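# Place the necklace in the jewelry box's long compartment

## Task

Get the entire necklace inside the long compartment of the jewelry box so that it stays there on its own, not held by a gripper, then open the gripper and pull the arm away.

## Robot and tools

Robot: two six-joint arms, left_arm and right_arm. Each ends in a parallel gripper whose fingers extend along the gripper's own +z axis and close along its y axis. The reported gripper point sits between the finger pads, just under 1 cm back from the tips. The names left and right label the arms only; they do not refer to sides of any picture. Base roots in the scene frame: left_arm at (+0.006, +0.273, -0.010) m, right_arm at (+0.006, -0.299, -0.009) m, both nearly unrotated.

Scene frame: origin at table-top height, midway between the arms, roughly 5 to 10 cm in from the table's near edge. +x points out across the table, +y toward left_arm's side, +z up. Result lines give each gripper's end_effector_position (metres) and end_effector_quat_wxyz in this frame. At long reach the printed position may differ from the real one.

Joint ranges (rad), base to gripper: waist -2.618 to 3.054, shoulder 0.000 to 3.142, elbow 0.000 to 3.142, wrist pitch -1.571 to 1.571, wrist yaw -1.571 to 1.571, wrist roll -2.094 to 2.094. An elbow cannot fully straighten.

The row format is shared by two tools. A row has 14 numbers, each in [-1, 1]. The first seven are left_arm: dx, dy, dz, rx, ry, rz, opening. The last seven are right_arm in the same order. Always send all 14, even if one arm stays still.
- dx, dy, dz, rx, ry, rz form an offset, not a pose. They are expressed in that gripper's own axes and measured from the gripper's pose at the start of the action or move. For the first action of a call, that start is the last pose a result reported. Scale: 1.0 is 0.6 m of translation or 180 degrees of rotation. rx, ry, rz together make a single rotation vector.
- opening is absolute, not an offset: +1 is fully open (0.087 m) and -1 is closed.

execute_actions(actions): a list of actions, run in order. Each action is a table of up to 15 rows, and each row lasts one control step of 1/30 s. If the table is shorter than 15 rows, its last row repeats until 15 steps have run. Every row counts from the action's start pose, not from the row before. An empty list moves nothing and only returns the state and images.

move(target, speed, blocking): target is one 14-number row, as above. Its offsets count from the pose in the latest result that shows one. Each gripper follows a straight path toward its target, and both paths finish together after 0.5 to 10 s. Paths still running at 10 s stop short. Rotation takes the shorter direction. speed is each arm's peak path speed in m/s, from 0.002 to 0.5, default 0.25. Turning is capped at twice that number in rad/s. Openings are sent when the move begins. Moves do not avoid obstacles or the other arm, and a gripper may lag, drift, or exceed speed, especially near full reach. Faster contact hits harder, and a target set deeper past a contact presses harder. With blocking=false the call returns after 0.5 s while motion goes on. Until some result shows that move has ended, moves and execute_actions are refused, so use wait or stop first. The result adds a move: line. It reports the ending: done, off_target, moving, held or fault. If only one arm is named, the other finished normally. It also reports limits: paced means the sent pose was clipped, and held means a check blocked some steps, after which the arm may jump faster. Each gripper's remaining distance to its target is given too.

wait(seconds): 0 to 10. The arms keep their last commands, and a running move continues. It returns early when that move finishes.

stop(): brakes a running move. Braking needs room, and more room at speed. The fingers do not stop.

zoom_image(camera, region): a closer look at the newest image from one of cam_head_left, cam_head_right, cam_high, cam_low, cam_left_wrist or cam_right_wrist. All images are 504x504. region is [x0, y0, x1, y1] in pixels, with (0,0) at the top-left, and at most 504 by 504.

read_manual(section): returns URDF licence text only ("licences").

finished_scene(scene): ends the scene, which cannot be undone. Call it only after the necklace rests fully in the long compartment, the gripper has opened, and the arm has backed away.

Controller behaviour: at each step the commanded pose is limited to 70 mm and 16 degrees from the measured pose. If position and orientation cannot both be reached, position wins. A distant target can take several actions, and after an action the arm stops at its last clipped pose, so send the remainder next. Joint friction can leave the gripper up to about 31 mm off, and very small commands may not move it at all. Hand target lines show the pose the controller is currently driving toward. A pose unreachable line means a clearance check changed or blocked that arm's command. In step readings, HELD marks steps where part of that arm's row was held back. To keep one arm still, give it the offset back to its desired pose in the first call of a reply and zeros afterwards, with its proper opening every time.

Gripping: grip_measured uses the same scale as opening. Joint positions end with the opening in metres, and readings can be off by about 1 mm. To hold firmly, command about 0.02 below grip_measured, or less than that below for a lighter grip. Fingers push up to about 20 N per pad, and fast closing can push harder.

Hazards: never let anything leave the table. The bar beneath the bases and the plate behind it stand up to about 3 cm above the table, and contact with them gives no warning. Do not let the arms collide or press on each other. Avoid dropping, slamming, or shoving hard. Random tugs may pull on a held item or nudge loose ones. Holding loads heats the motors. From 75 °C a MOTOR HOT warning appears. At 90 °C that arm halts for 10 s, and at 100 °C it goes limp and falls. These halts appear as OVER-TEMPERATURE FAULT lines, so release loads promptly. The robot holds its last command while you compose a reply.

Each tool is called after "Request:" as name(argument=value, ...), one argument or row to a line, values as JSON.

## Session

I'll start by looking at the scene.

Request:
execute_actions(
  actions=[],
)

Scene clock: 0.00 s.
left_arm: end_effector_position=(+0.3958, +0.2036, +0.0909) grip_measured=+0.994 end_effector_quat_wxyz=(+0.430, +0.297, +0.846, -0.105) | right_arm: end_effector_position=(+0.0881, -0.4527, +0.1473) grip_measured=+0.984 end_effector_quat_wxyz=(+0.023, +0.511, +0.748, -0.423)
Joint positions: left_arm=[ 0.022  1.512  0.908 -0.138  0.428  0.449  0.087] | right_arm=[-0.424  1.291  1.025 -1.49   0.86   0.895  0.087]
Joint velocities: left_arm=[-0.002 -0.017  0.017  0.022 -0.051  0.007 -0.   ] | right_arm=[-0.002 -0.002 -0.017  0.022 -0.022 -0.125 -0.   ]
Hand target (left_arm): +0.396, +0.204, +0.091; +0.430, +0.297, +0.846, -0.105
Hand target (right_arm): +0.088, -0.453, +0.147; +0.023, +0.511, +0.748, -0.423

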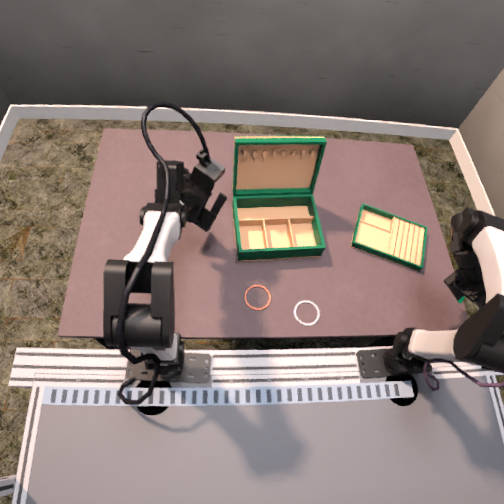

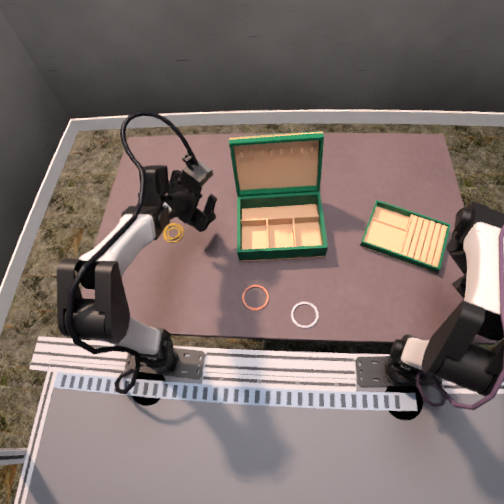

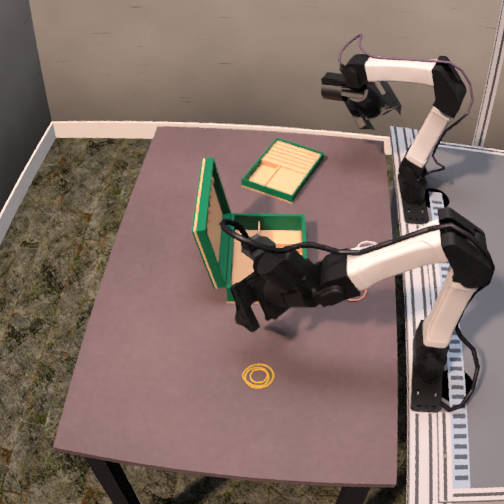

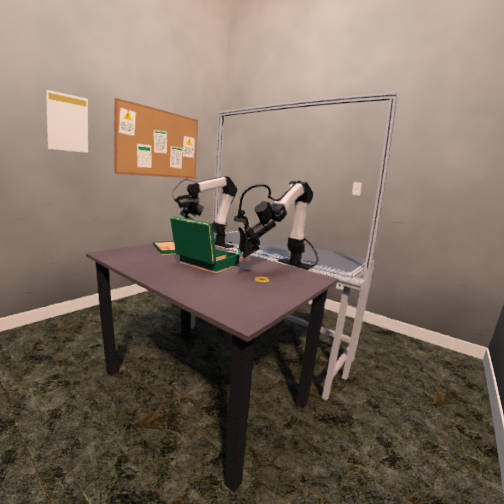

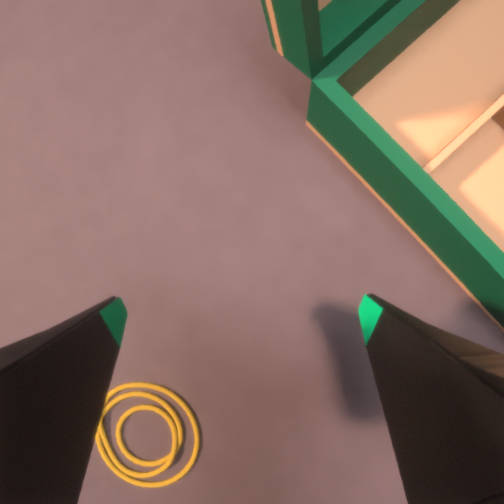

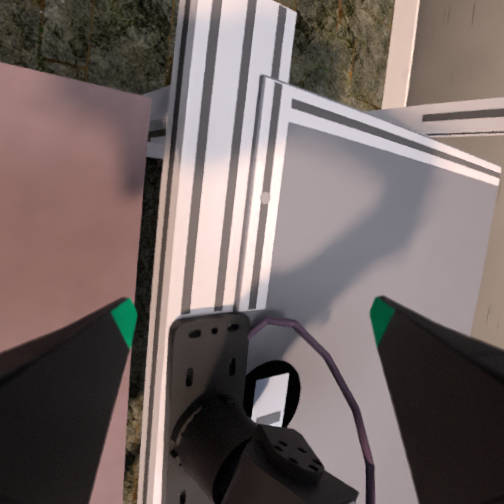

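Request:
zoom_image(
  camera="cam_head_right",
  region=[130, 120, 350, 340],
)

Request:
zoom_image(
  camera="cam_left_wrist",
  region=[70, 360, 230, 504],
)

Request:
zoom_image(
  camera="cam_high",
  region=[170, 130, 400, 410],
)

Region (130, 120, 350, 340) of cam_head_right's 504x504 image, scaled by 2.291, with more detail than that image has.

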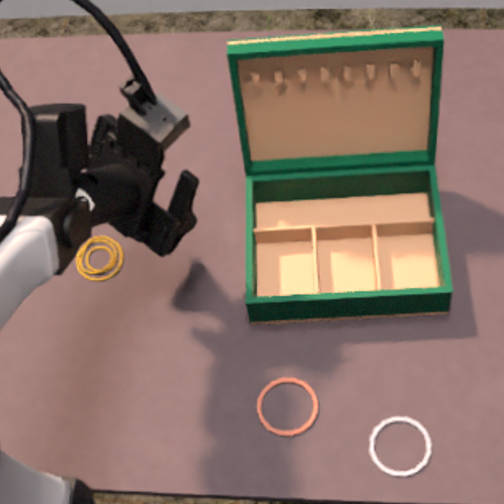

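Region (70, 360, 230, 504) of cam_left_wrist's 504x504 image, scaled by 3.150, with more detail than that image has; it fills the top 454 rows of this view, and the rest is white.

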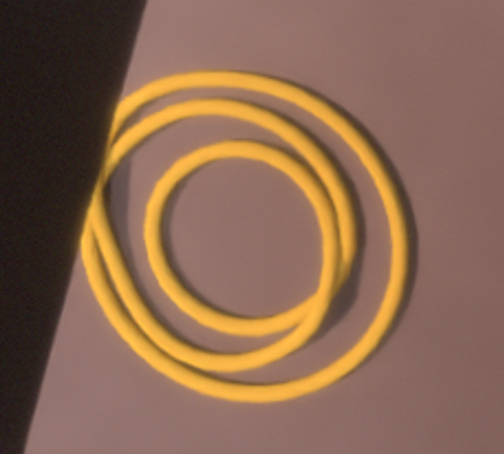

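Region (170, 130, 400, 410) of cam_high's 504x504 image, scaled by 1.800, with more detail than that image has; it fills the left 414 columns of this view, and the rest is white.

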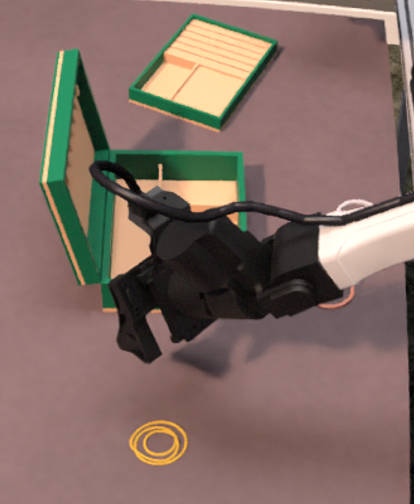

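Request:
move(
  target=[0.1226, 0.0892, -0.1181, 0.1565, 0.2576, 0.2643, -0.2, 0, 0, 0, 0, 0, 0, 1],
  speed=0.3,
)

Scene clock: 5.47 s.
left_arm: end_effector_position=(+0.3454, +0.3101, +0.0824) grip_measured=-0.200 end_effector_quat_wxyz=(+0.008, +0.701, +0.713, +0.005) | right_arm: end_effector_position=(+0.0881, -0.4527, +0.1473) grip_measured=+0.984 end_effector_quat_wxyz=(+0.023, +0.511, +0.748, -0.423)
Joint positions: left_arm=[ 0.047  1.834  1.474 -1.203  0.009  1.548  0.035] | right_arm=[-0.424  1.291  1.025 -1.49   0.86   0.895  0.087]
Joint velocities: left_arm=[-0.002 -0.002 -0.012 -0.066  0.007 -0.022  0.   ] | right_arm=[ 0.002  0.012 -0.012 -0.007  0.022 -0.022 -0.   ]
Hand target (left_arm): +0.347, +0.308, +0.082; -0.001, +0.709, +0.705, +0.002
Hand target (right_arm): +0.088, -0.453, +0.147; +0.023, +0.511, +0.748, -0.423
Off the commanded pose (left_arm): 0.004 m, 2 deg.
Off the commanded pose (right_arm): 0.000 m, 0 deg.
move: done

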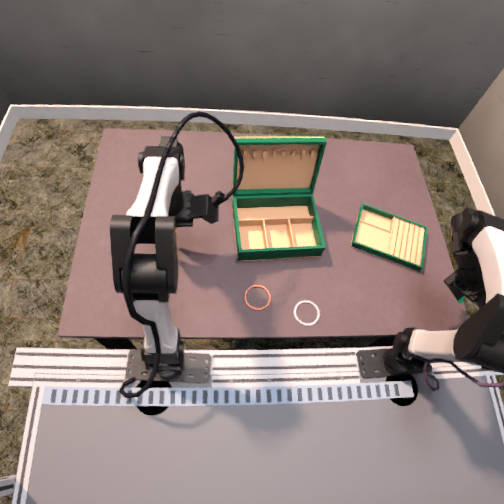

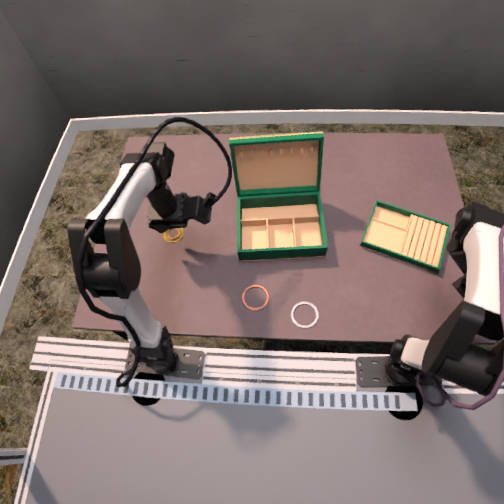

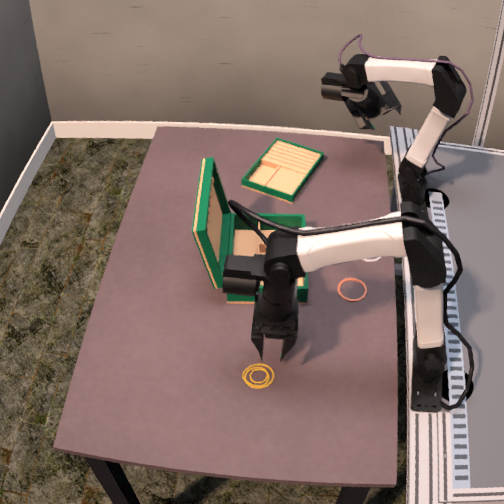

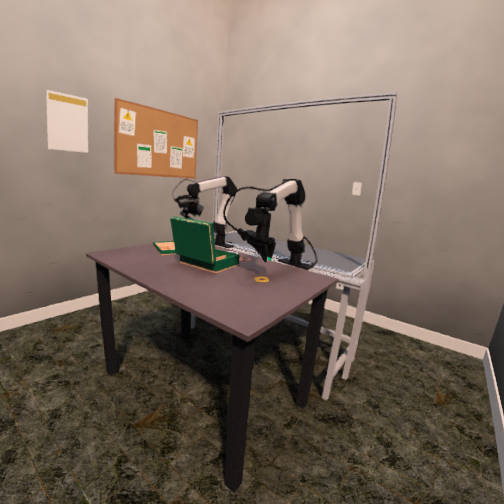

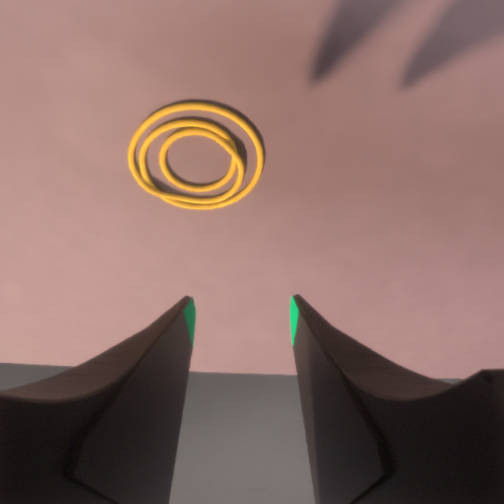

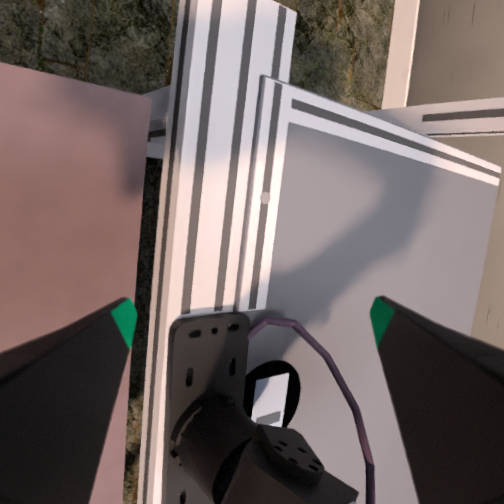

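Request:
zoom_image(
  camera="cam_left_wrist",
  region=[110, 80, 330, 360],
)

Region (110, 80, 330, 360) of cam_left_wrist's 504x504 image, scaled by 1.800, with more detail than that image has; it fills the left 396 columns of this view, and the rest is white.

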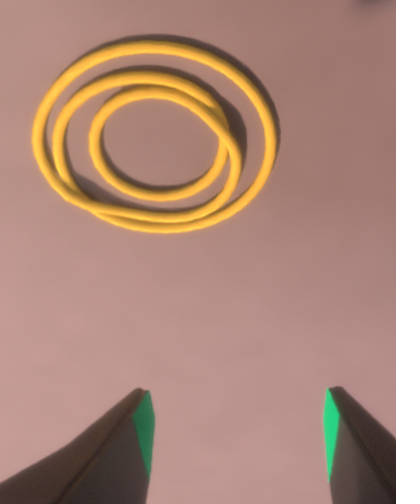

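Request:
move(
  target=[-0.005, 0.0, 0.088, 0, 0, 0, -0.2, 0, 0, 0, 0, 0, 0, 1],
  speed=0.1,
)

Scene clock: 6.90 s.
left_arm: end_effector_position=(+0.3502, +0.3106, +0.0408) grip_measured=-0.200 end_effector_quat_wxyz=(+0.015, +0.700, +0.713, +0.012) | right_arm: end_effector_position=(+0.0881, -0.4527, +0.1473) grip_measured=+0.984 end_effector_quat_wxyz=(+0.023, +0.511, +0.748, -0.423)
Joint positions: left_arm=[ 0.047  1.865  1.344 -1.024  0.007  1.546  0.035] | right_arm=[-0.424  1.291  1.025 -1.49   0.86   0.895  0.087]
Joint velocities: left_arm=[-0.017 -0.002  0.002  0.007  0.037  0.037 -0.   ] | right_arm=[-0.007 -0.017 -0.012  0.007  0.051 -0.007 -0.001]
Hand target (left_arm): +0.347, +0.307, +0.030; +0.008, +0.701, +0.713, +0.005
Hand target (right_arm): +0.088, -0.453, +0.147; +0.023, +0.511, +0.748, -0.423
Off the commanded pose (left_arm): 0.012 m, 1 deg.
Off the commanded pose (right_arm): 0.000 m, 0 deg.
move: off_target (left_arm)

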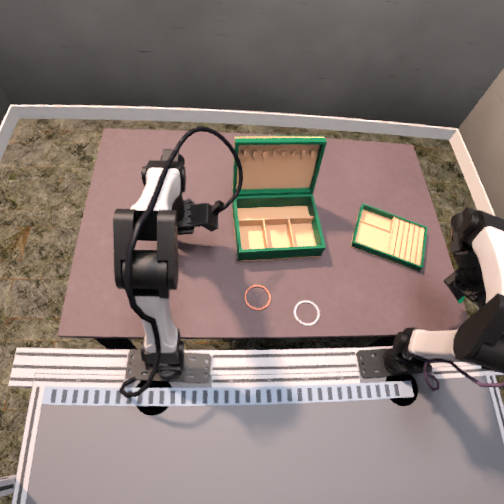

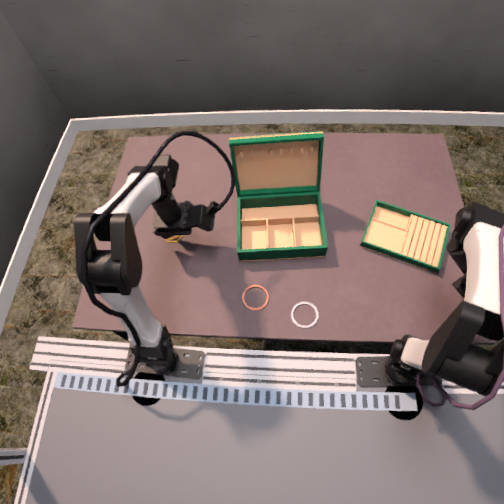

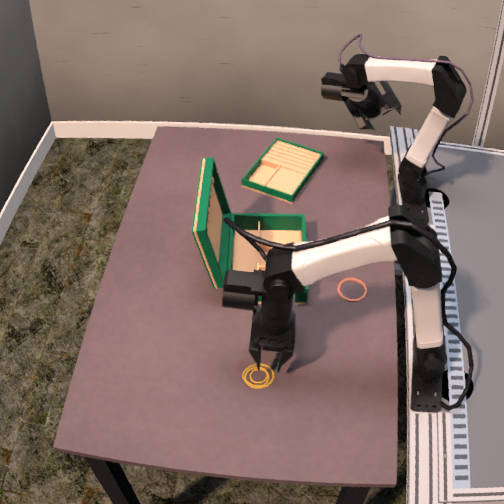

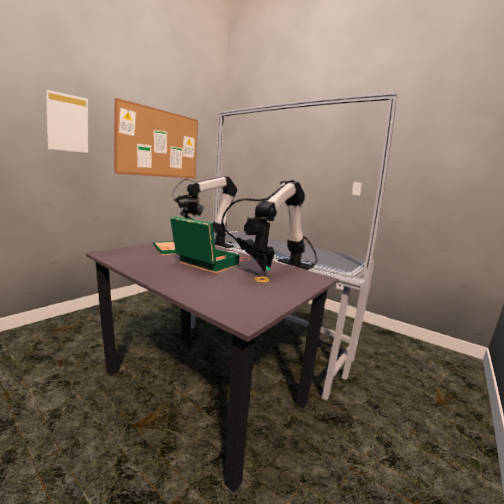

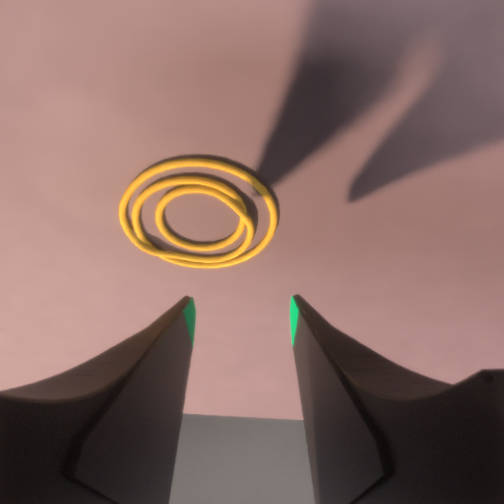

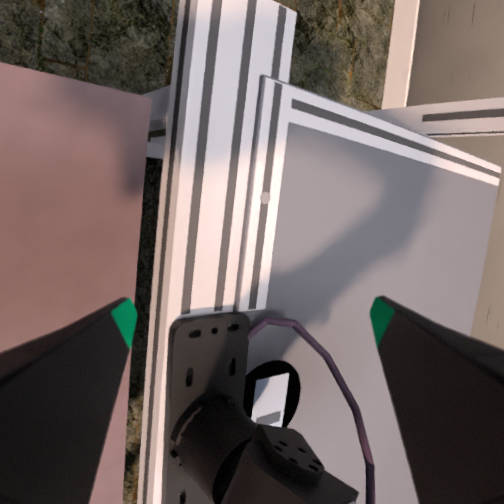

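Request:
move(
  target=[-0.0195, -0.0155, 0.0495, 0.012, 0, 0, -0.2, 0, 0, 0, 0, 0, 0, 1],
  speed=0.06,
)

Scene clock: 8.57 s.
left_arm: end_effector_position=(+0.3468, +0.3019, +0.0226) grip_measured=-0.200 end_effector_quat_wxyz=(+0.009, +0.700, +0.714, +0.006) | right_arm: end_effector_position=(+0.0881, -0.4527, +0.1473) grip_measured=+0.984 end_effector_quat_wxyz=(+0.023, +0.511, +0.748, -0.423)
Joint positions: left_arm=[ 0.022  1.889  1.3   -0.973  0.007  1.52   0.035] | right_arm=[-0.424  1.291  1.025 -1.49   0.86   0.895  0.087]
Joint velocities: left_arm=[ 0.002  0.002 -0.022  0.037  0.022 -0.051  0.   ] | right_arm=[ 0.007 -0.017 -0.002  0.007 -0.007  0.007 -0.   ]
Hand target (left_arm): +0.342, +0.299, +0.011; +0.001, +0.701, +0.714, -0.001
Hand target (right_arm): +0.088, -0.453, +0.147; +0.023, +0.511, +0.748, -0.423
Off the commanded pose (left_arm): 0.013 m, 1 deg.
Off the commanded pose (right_arm): 0.000 m, 0 deg.
move: off_target (left_arm)

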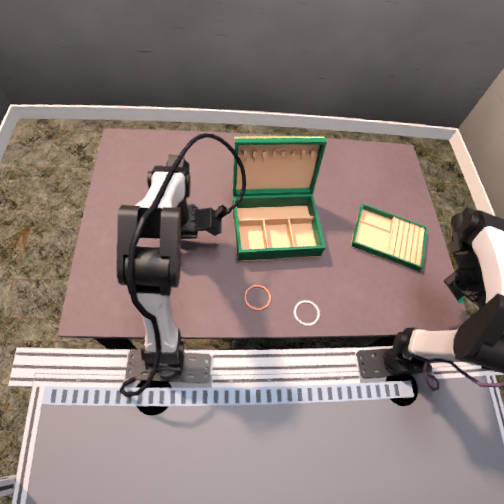

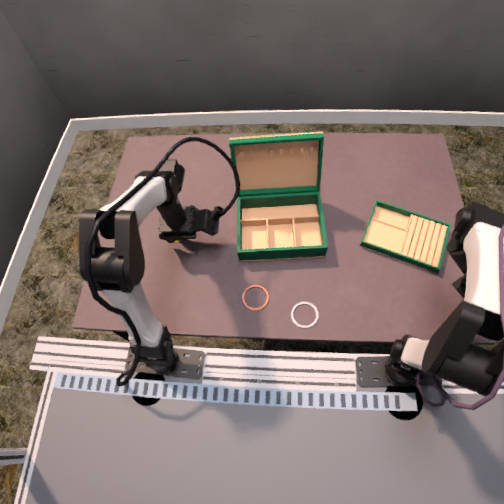

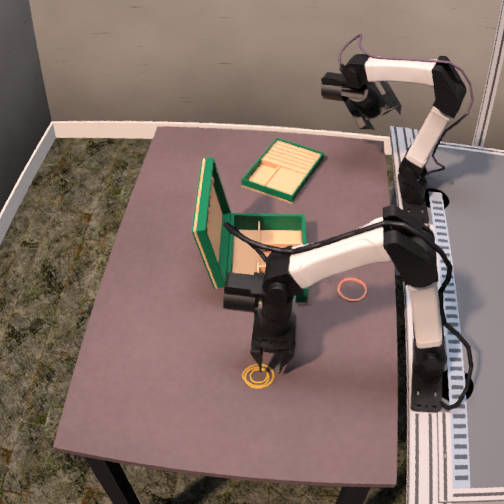

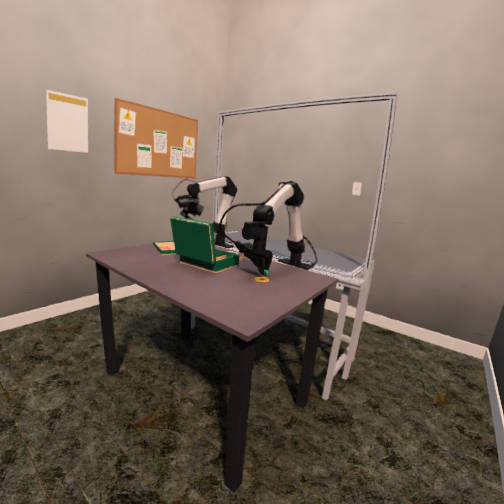

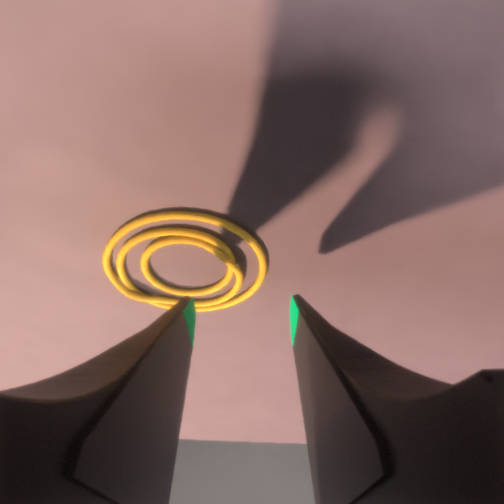

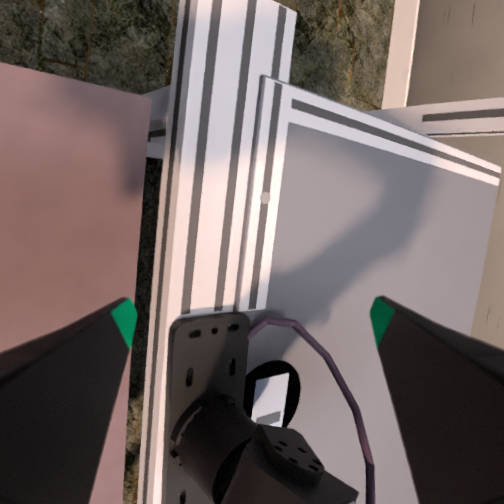

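Request:
move(
  target=[-0.003, -0.009, 0.050, 0.007, 0, 0, -0.2, 0, 0, 0, 0, 0, 0, 1],
  speed=0.04,
)

Scene clock: 10.03 s.
left_arm: end_effector_position=(+0.3478, +0.3020, +0.0048) grip_measured=-0.200 end_effector_quat_wxyz=(+0.009, +0.700, +0.714, +0.007) | right_arm: end_effector_position=(+0.0881, -0.4527, +0.1473) grip_measured=+0.984 end_effector_quat_wxyz=(+0.023, +0.511, +0.748, -0.423)
Joint positions: left_arm=[ 0.022  1.915  1.261 -0.906  0.007  1.52   0.035] | right_arm=[-0.424  1.291  1.025 -1.49   0.86   0.895  0.087]
Joint velocities: left_arm=[-0.002 -0.002 -0.007  0.007 -0.051 -0.022 -0.   ] | right_arm=[ 0.002 -0.012 -0.007  0.007 -0.066  0.022 -0.   ]
Hand target (left_arm): +0.342, +0.300, -0.007; +0.001, +0.701, +0.714, -0.002
Hand target (right_arm): +0.088, -0.453, +0.147; +0.023, +0.511, +0.748, -0.423
Off the commanded pose (left_arm): 0.014 m, 1 deg.
Off the commanded pose (right_arm): 0.000 m, 0 deg.
move: off_target (left_arm)

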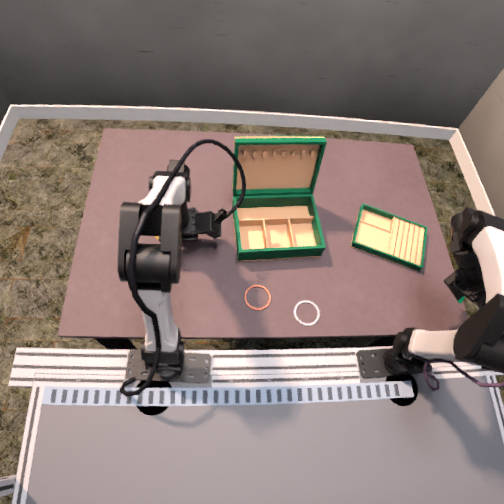

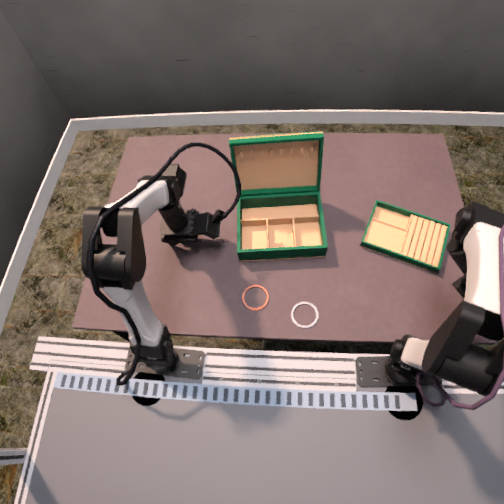

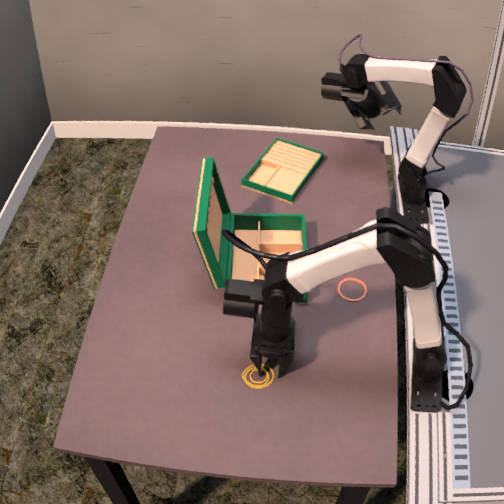

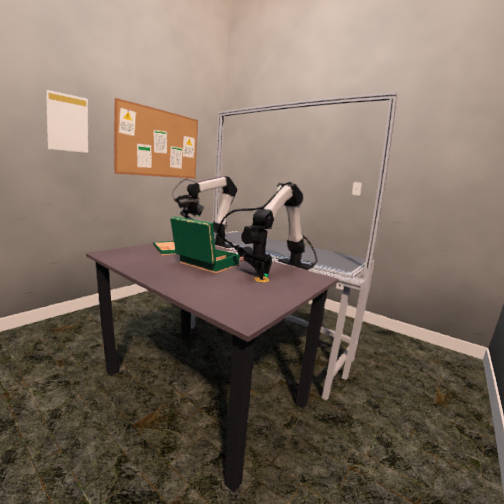

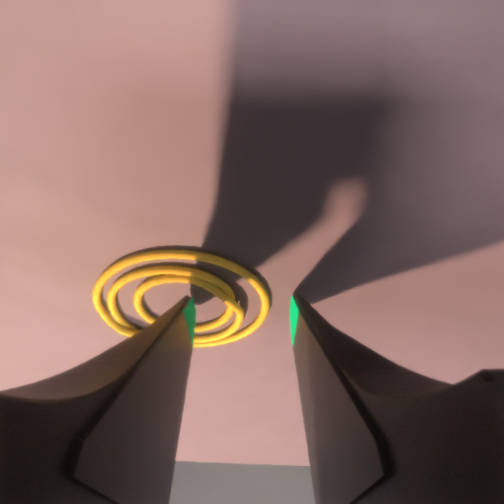

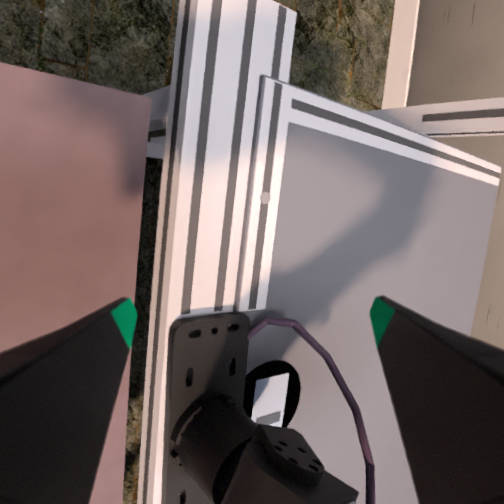

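Request:
zoom_image(
  camera="cam_left_wrist",
  region=[80, 230, 340, 370],
)

Request:
zoom_image(
  camera="cam_high",
  region=[225, 335, 310, 400],
)

Request:
zoom_image(
  camera="cam_low",
  region=[235, 250, 295, 295],
)

Region (80, 230, 340, 370) of cam_left_wrist's 504x504 image, scaled by 1.938, with more detail than that image has; it fills the top 271 rows of this view, and the rest is white.

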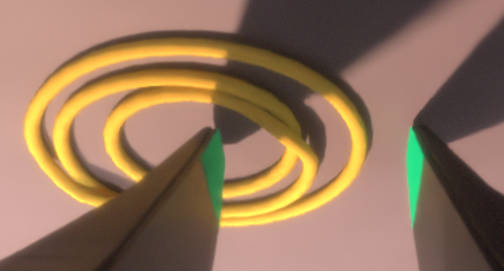

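Region (225, 335, 310, 400) of cam_high's 504x504 image, scaled by 5.929, with more detail than that image has; it fills the top 385 rows of this view, and the rest is white.

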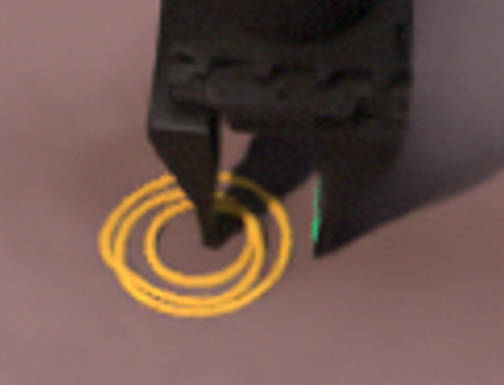

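Region (235, 250, 295, 295) of cam_low's 504x504 image, scaled by 8.400, with more detail than that image has; it fills the top 378 rows of this view, and the rest is white.

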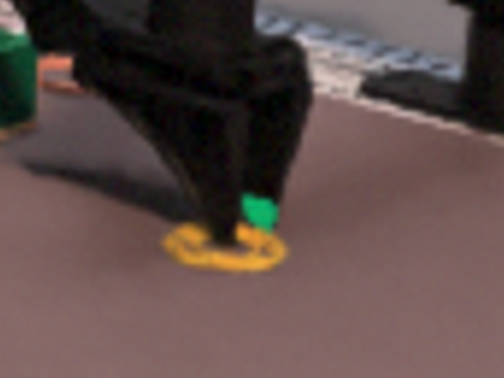

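Request:
move(
  target=[-0.003, -0.010, 0.029, 0.007, 0, 0, -0.2, 0, 0, 0, 0, 0, 0, 1],
  speed=0.03,
)

Scene clock: 11.10 s.
left_arm: end_effector_position=(+0.3527, +0.3018, +0.0050) grip_measured=-0.200 end_effector_quat_wxyz=(+0.016, +0.700, +0.714, +0.013) | right_arm: end_effector_position=(+0.0881, -0.4527, +0.1473) grip_measured=+0.984 end_effector_quat_wxyz=(+0.023, +0.511, +0.748, -0.423)
Joint positions: left_arm=[ 0.022  1.915  1.261 -0.886  0.007  1.52   0.035] | right_arm=[-0.424  1.291  1.025 -1.49   0.86   0.895  0.087]
Joint velocities: left_arm=[-0.002 -0.017 -0.022  0.081  0.066 -0.037  0.001] | right_arm=[-0.007 -0.012 -0.007 -0.022 -0.051 -0.037  0.   ]
Hand target (left_arm): +0.342, +0.300, -0.012; +0.001, +0.700, +0.714, -0.001
Hand target (right_arm): +0.088, -0.453, +0.147; +0.023, +0.511, +0.748, -0.423
Off the commanded pose (left_arm): 0.021 m, 2 deg.
Off the commanded pose (right_arm): 0.000 m, 0 deg.
move: off_target (left_arm)

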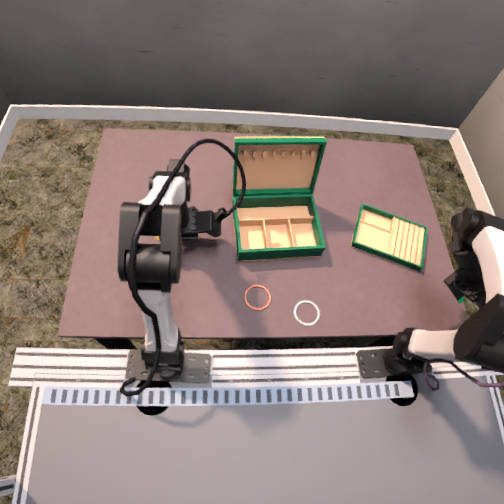

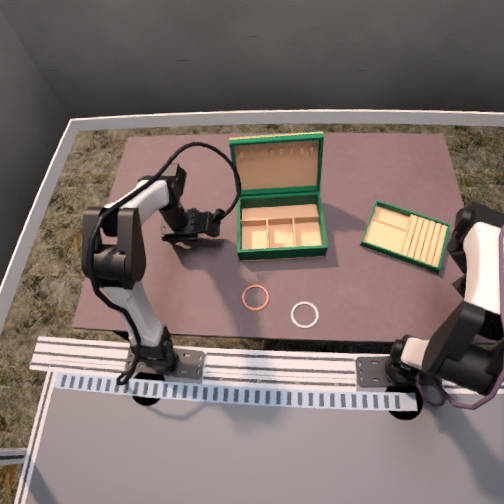

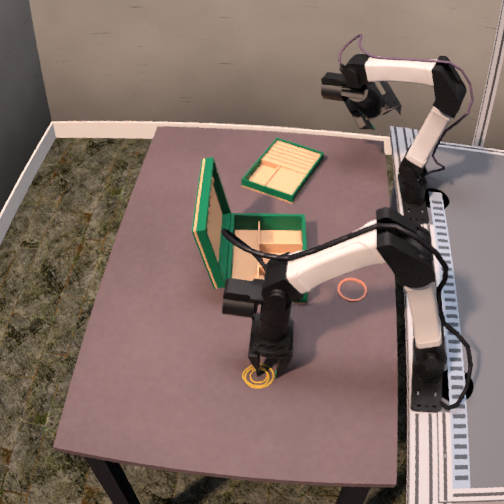

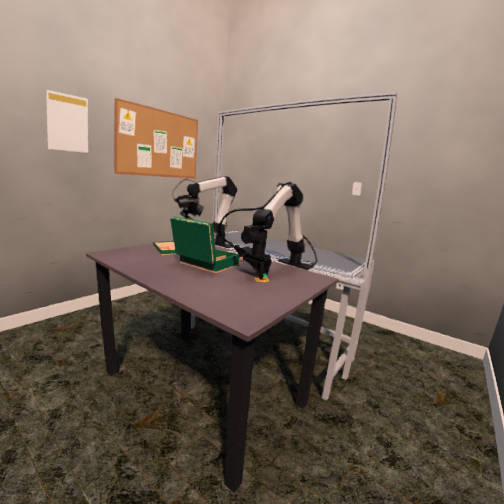

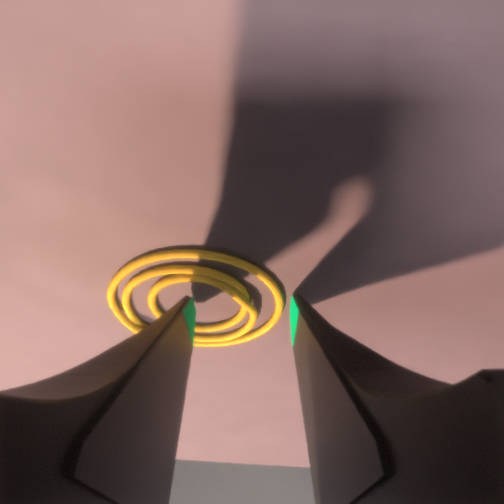

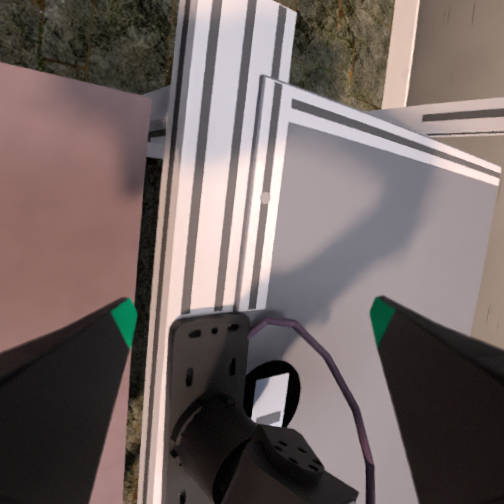

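Request:
move(
  target=[0.0, -0.059, 0.039, 0.0433, 0, 0, -0.2, 0, 0, 0, 0, 0, 0, 1],
  speed=0.08,
)

Scene clock: 12.73 s.
left_arm: end_effector_position=(+0.3490, +0.3019, +0.0040) grip_measured=-0.200 end_effector_quat_wxyz=(+0.011, +0.700, +0.714, +0.009) | right_arm: end_effector_position=(+0.0881, -0.4527, +0.1473) grip_measured=+0.984 end_effector_quat_wxyz=(+0.023, +0.511, +0.748, -0.423)
Joint positions: left_arm=[ 0.022  1.915  1.257 -0.896  0.007  1.52   0.035] | right_arm=[-0.424  1.291  1.025 -1.49   0.86   0.895  0.087]
Joint velocities: left_arm=[ 0.022 -0.027 -0.007 -0.022 -0.066  0.007  0.   ] | right_arm=[ 0.002 -0.012 -0.012  0.007 -0.037 -0.11  -0.001]
Hand target (left_arm): +0.319, +0.301, -0.017; -0.031, +0.700, +0.713, -0.035
Hand target (right_arm): +0.088, -0.453, +0.147; +0.023, +0.511, +0.748, -0.423
Off the commanded pose (left_arm): 0.039 m, 7 deg.
Off the commanded pose (right_arm): 0.000 m, 0 deg.
move: off_target (left_arm)

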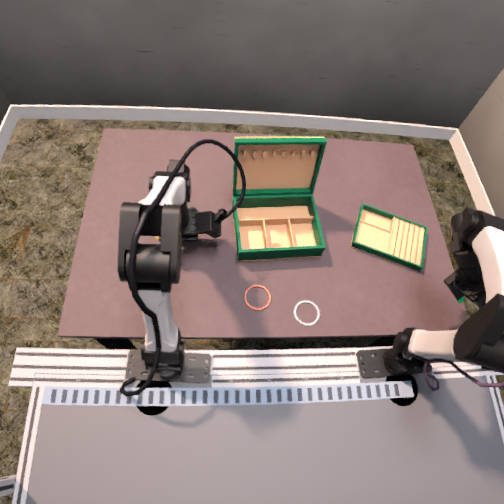

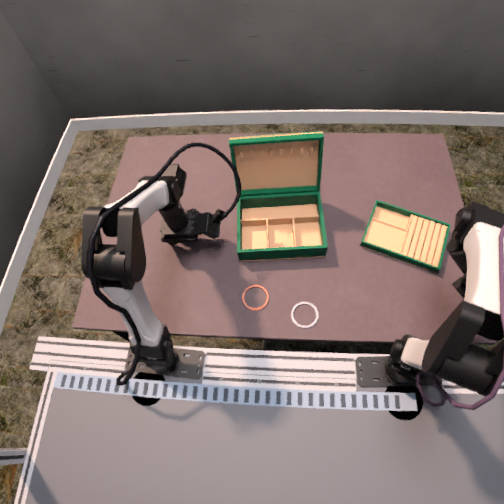

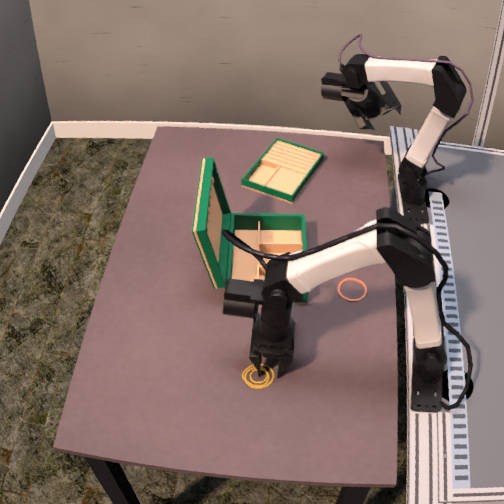

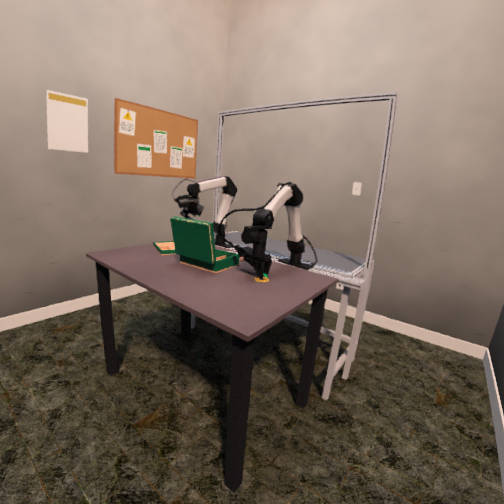

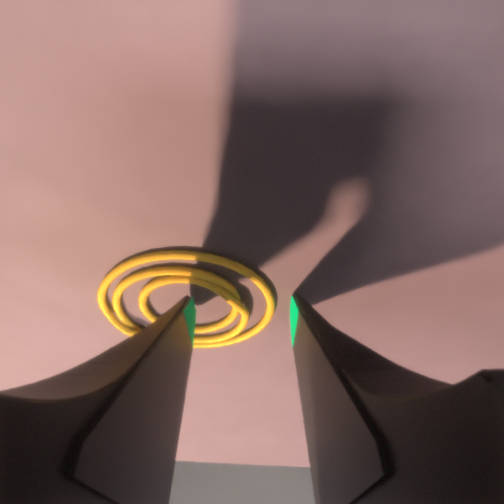

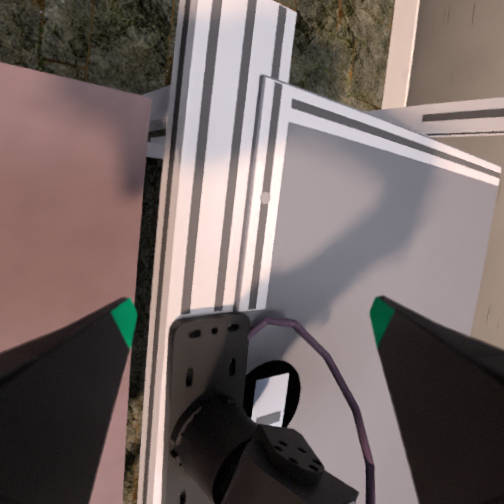

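Request:
execute_actions(
  actions=[
    [[0,-0.045,0.03,0.035,0,0,-0.23,0,0,0,0,0,0,1],[0,-0.045,0.03,0.035,0,0,-0.26,0,0,0,0,0,0,1],[0,-0.045,0.03,0.035,0,0,-0.29,0,0,0,0,0,0,1],[0,-0.045,0.03,0.035,0,0,-0.32,0,0,0,0,0,0,1],[0,-0.045,0.03,0.035,0,0,-0.35,0,0,0,0,0,0,1],[0,-0.045,0.03,0.035,0,0,-0.38,0,0,0,0,0,0,1],[0,-0.045,0.03,0.035,0,0,-0.41,0,0,0,0,0,0,1],[0,-0.045,0.03,0.035,0,0,-0.44,0,0,0,0,0,0,1],[0,-0.045,0.03,0.035,0,0,-0.47,0,0,0,0,0,0,1],[0,-0.045,0.03,0.035,0,0,-0.50,0,0,0,0,0,0,1],[0,-0.045,0.03,0.035,0,0,-0.52,0,0,0,0,0,0,1],[0,-0.045,0.03,0.035,0,0,-0.54,0,0,0,0,0,0,1],[0,-0.045,0.03,0.035,0,0,-0.56,0,0,0,0,0,0,1],[0,-0.045,0.03,0.035,0,0,-0.58,0,0,0,0,0,0,1],[0,-0.045,0.03,0.035,0,0,-0.60,0,0,0,0,0,0,1]],
    [[0,-0.045,0.03,0.035,0,0,-0.615,0,0,0,0,0,0,1],[0,-0.045,0.03,0.035,0,0,-0.63,0,0,0,0,0,0,1],[0,-0.045,0.03,0.035,0,0,-0.645,0,0,0,0,0,0,1],[0,-0.045,0.03,0.035,0,0,-0.66,0,0,0,0,0,0,1],[0,-0.045,0.03,0.035,0,0,-0.675,0,0,0,0,0,0,1],[0,-0.045,0.03,0.035,0,0,-0.69,0,0,0,0,0,0,1],[0,-0.045,0.03,0.035,0,0,-0.705,0,0,0,0,0,0,1],[0,-0.045,0.03,0.035,0,0,-0.72,0,0,0,0,0,0,1],[0,-0.045,0.03,0.035,0,0,-0.735,0,0,0,0,0,0,1],[0,-0.045,0.03,0.035,0,0,-0.75,0,0,0,0,0,0,1],[0,-0.045,0.03,0.035,0,0,-0.76,0,0,0,0,0,0,1],[0,-0.045,0.03,0.035,0,0,-0.77,0,0,0,0,0,0,1],[0,-0.045,0.03,0.035,0,0,-0.78,0,0,0,0,0,0,1],[0,-0.045,0.03,0.035,0,0,-0.79,0,0,0,0,0,0,1],[0,-0.045,0.03,0.035,0,0,-0.80,0,0,0,0,0,0,1]],
  ],
)

Scene clock: 14.23 s.
left_arm: end_effector_position=(+0.3369, +0.3018, +0.0036) grip_measured=-0.795 end_effector_quat_wxyz=(-0.006, +0.700, +0.714, -0.009) | right_arm: end_effector_position=(+0.0881, -0.4527, +0.1473) grip_measured=+0.984 end_effector_quat_wxyz=(+0.023, +0.511, +0.748, -0.423)
Joint positions: left_arm=[ 0.022  1.917  1.257 -0.944  0.01   1.52   0.009] | right_arm=[-0.424  1.291  1.025 -1.49   0.86   0.895  0.087]
Joint velocities: left_arm=[ 0.012 -0.007  0.007  0.037 -0.007 -0.007 -0.008] | right_arm=[-0.017 -0.002 -0.027 -0.022 -0.066  0.007 -0.   ]
Hand target (left_arm): +0.314, +0.301, -0.013; -0.038, +0.700, +0.712, -0.042
Hand target (right_arm): +0.088, -0.453, +0.147; +0.023, +0.511, +0.748, -0.423
Off the commanded pose (left_arm): 0.029 m, 5 deg.
Off the commanded pose (right_arm): 0.000 m, 0 deg.
Step readings (end_effector_position; steps 1 to 15: 1st action; 16 to 30: 2nd action):
0: left_arm (+0.3490, +0.3019, +0.0040) | right_arm (+0.0881, -0.4527, +0.1473)
1: left_arm (+0.3487, +0.3019, +0.0040) | right_arm (+0.0881, -0.4527, +0.1473)
2: left_arm (+0.3482, +0.3019, +0.0040) | right_arm (+0.0881, -0.4527, +0.1473)
4: left_arm (+0.3470, +0.3020, +0.0040) | right_arm (+0.0881, -0.4527, +0.1473)
8: left_arm (+0.3447, +0.3019, +0.0039) | right_arm (+0.0881, -0.4527, +0.1473)
15: left_arm (+0.3413, +0.3019, +0.0035) | right_arm (+0.0881, -0.4527, +0.1473)
16: left_arm (+0.3406, +0.3019, +0.0035) | right_arm (+0.0881, -0.4527, +0.1473)
17: left_arm (+0.3403, +0.3019, +0.0035) | right_arm (+0.0881, -0.4527, +0.1473)
19: left_arm (+0.3397, +0.3019, +0.0035) | right_arm (+0.0881, -0.4527, +0.1473)
23: left_arm (+0.3384, +0.3019, +0.0035) | right_arm (+0.0881, -0.4527, +0.1473)
30: end_effector_position above

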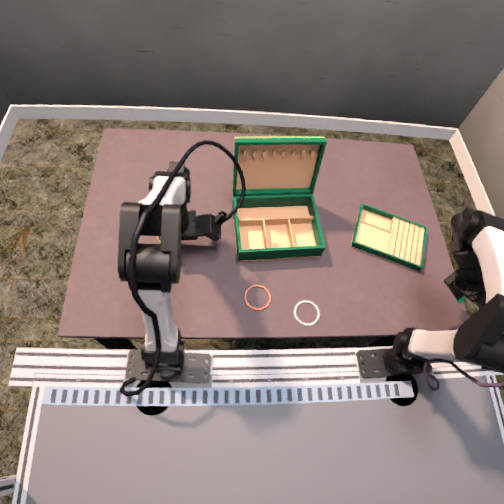

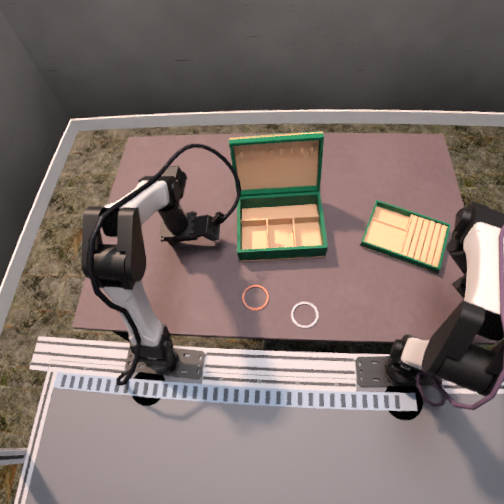

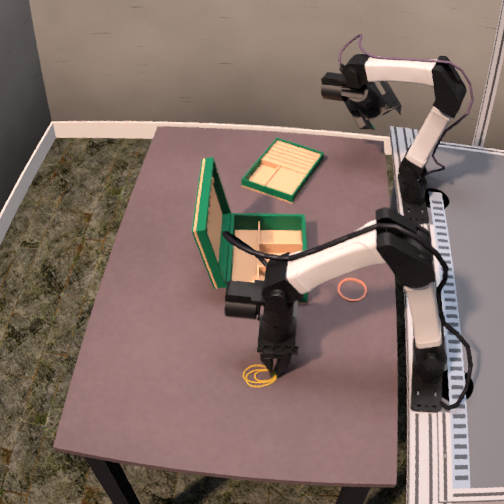

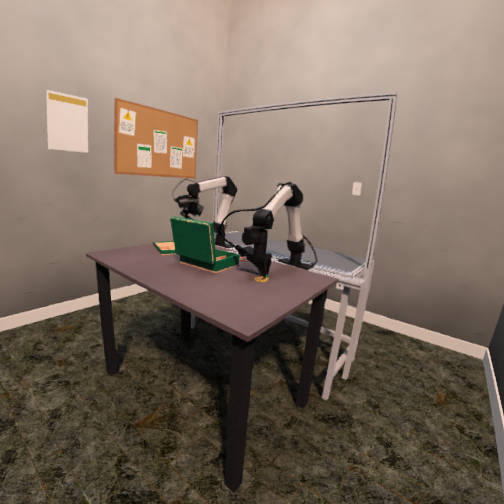

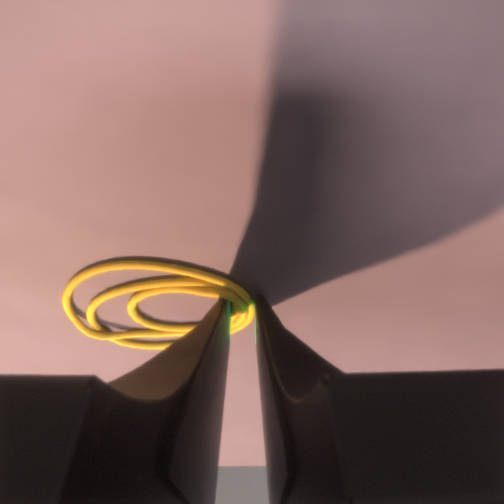

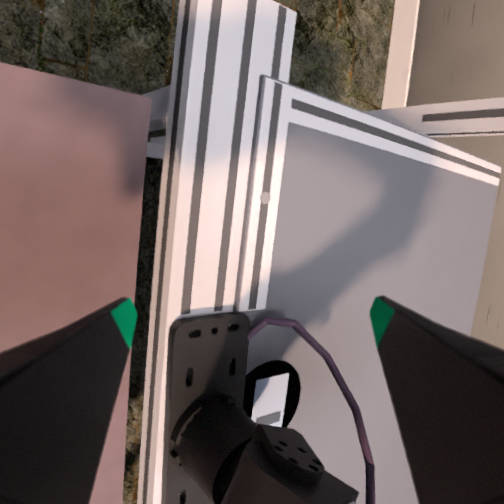

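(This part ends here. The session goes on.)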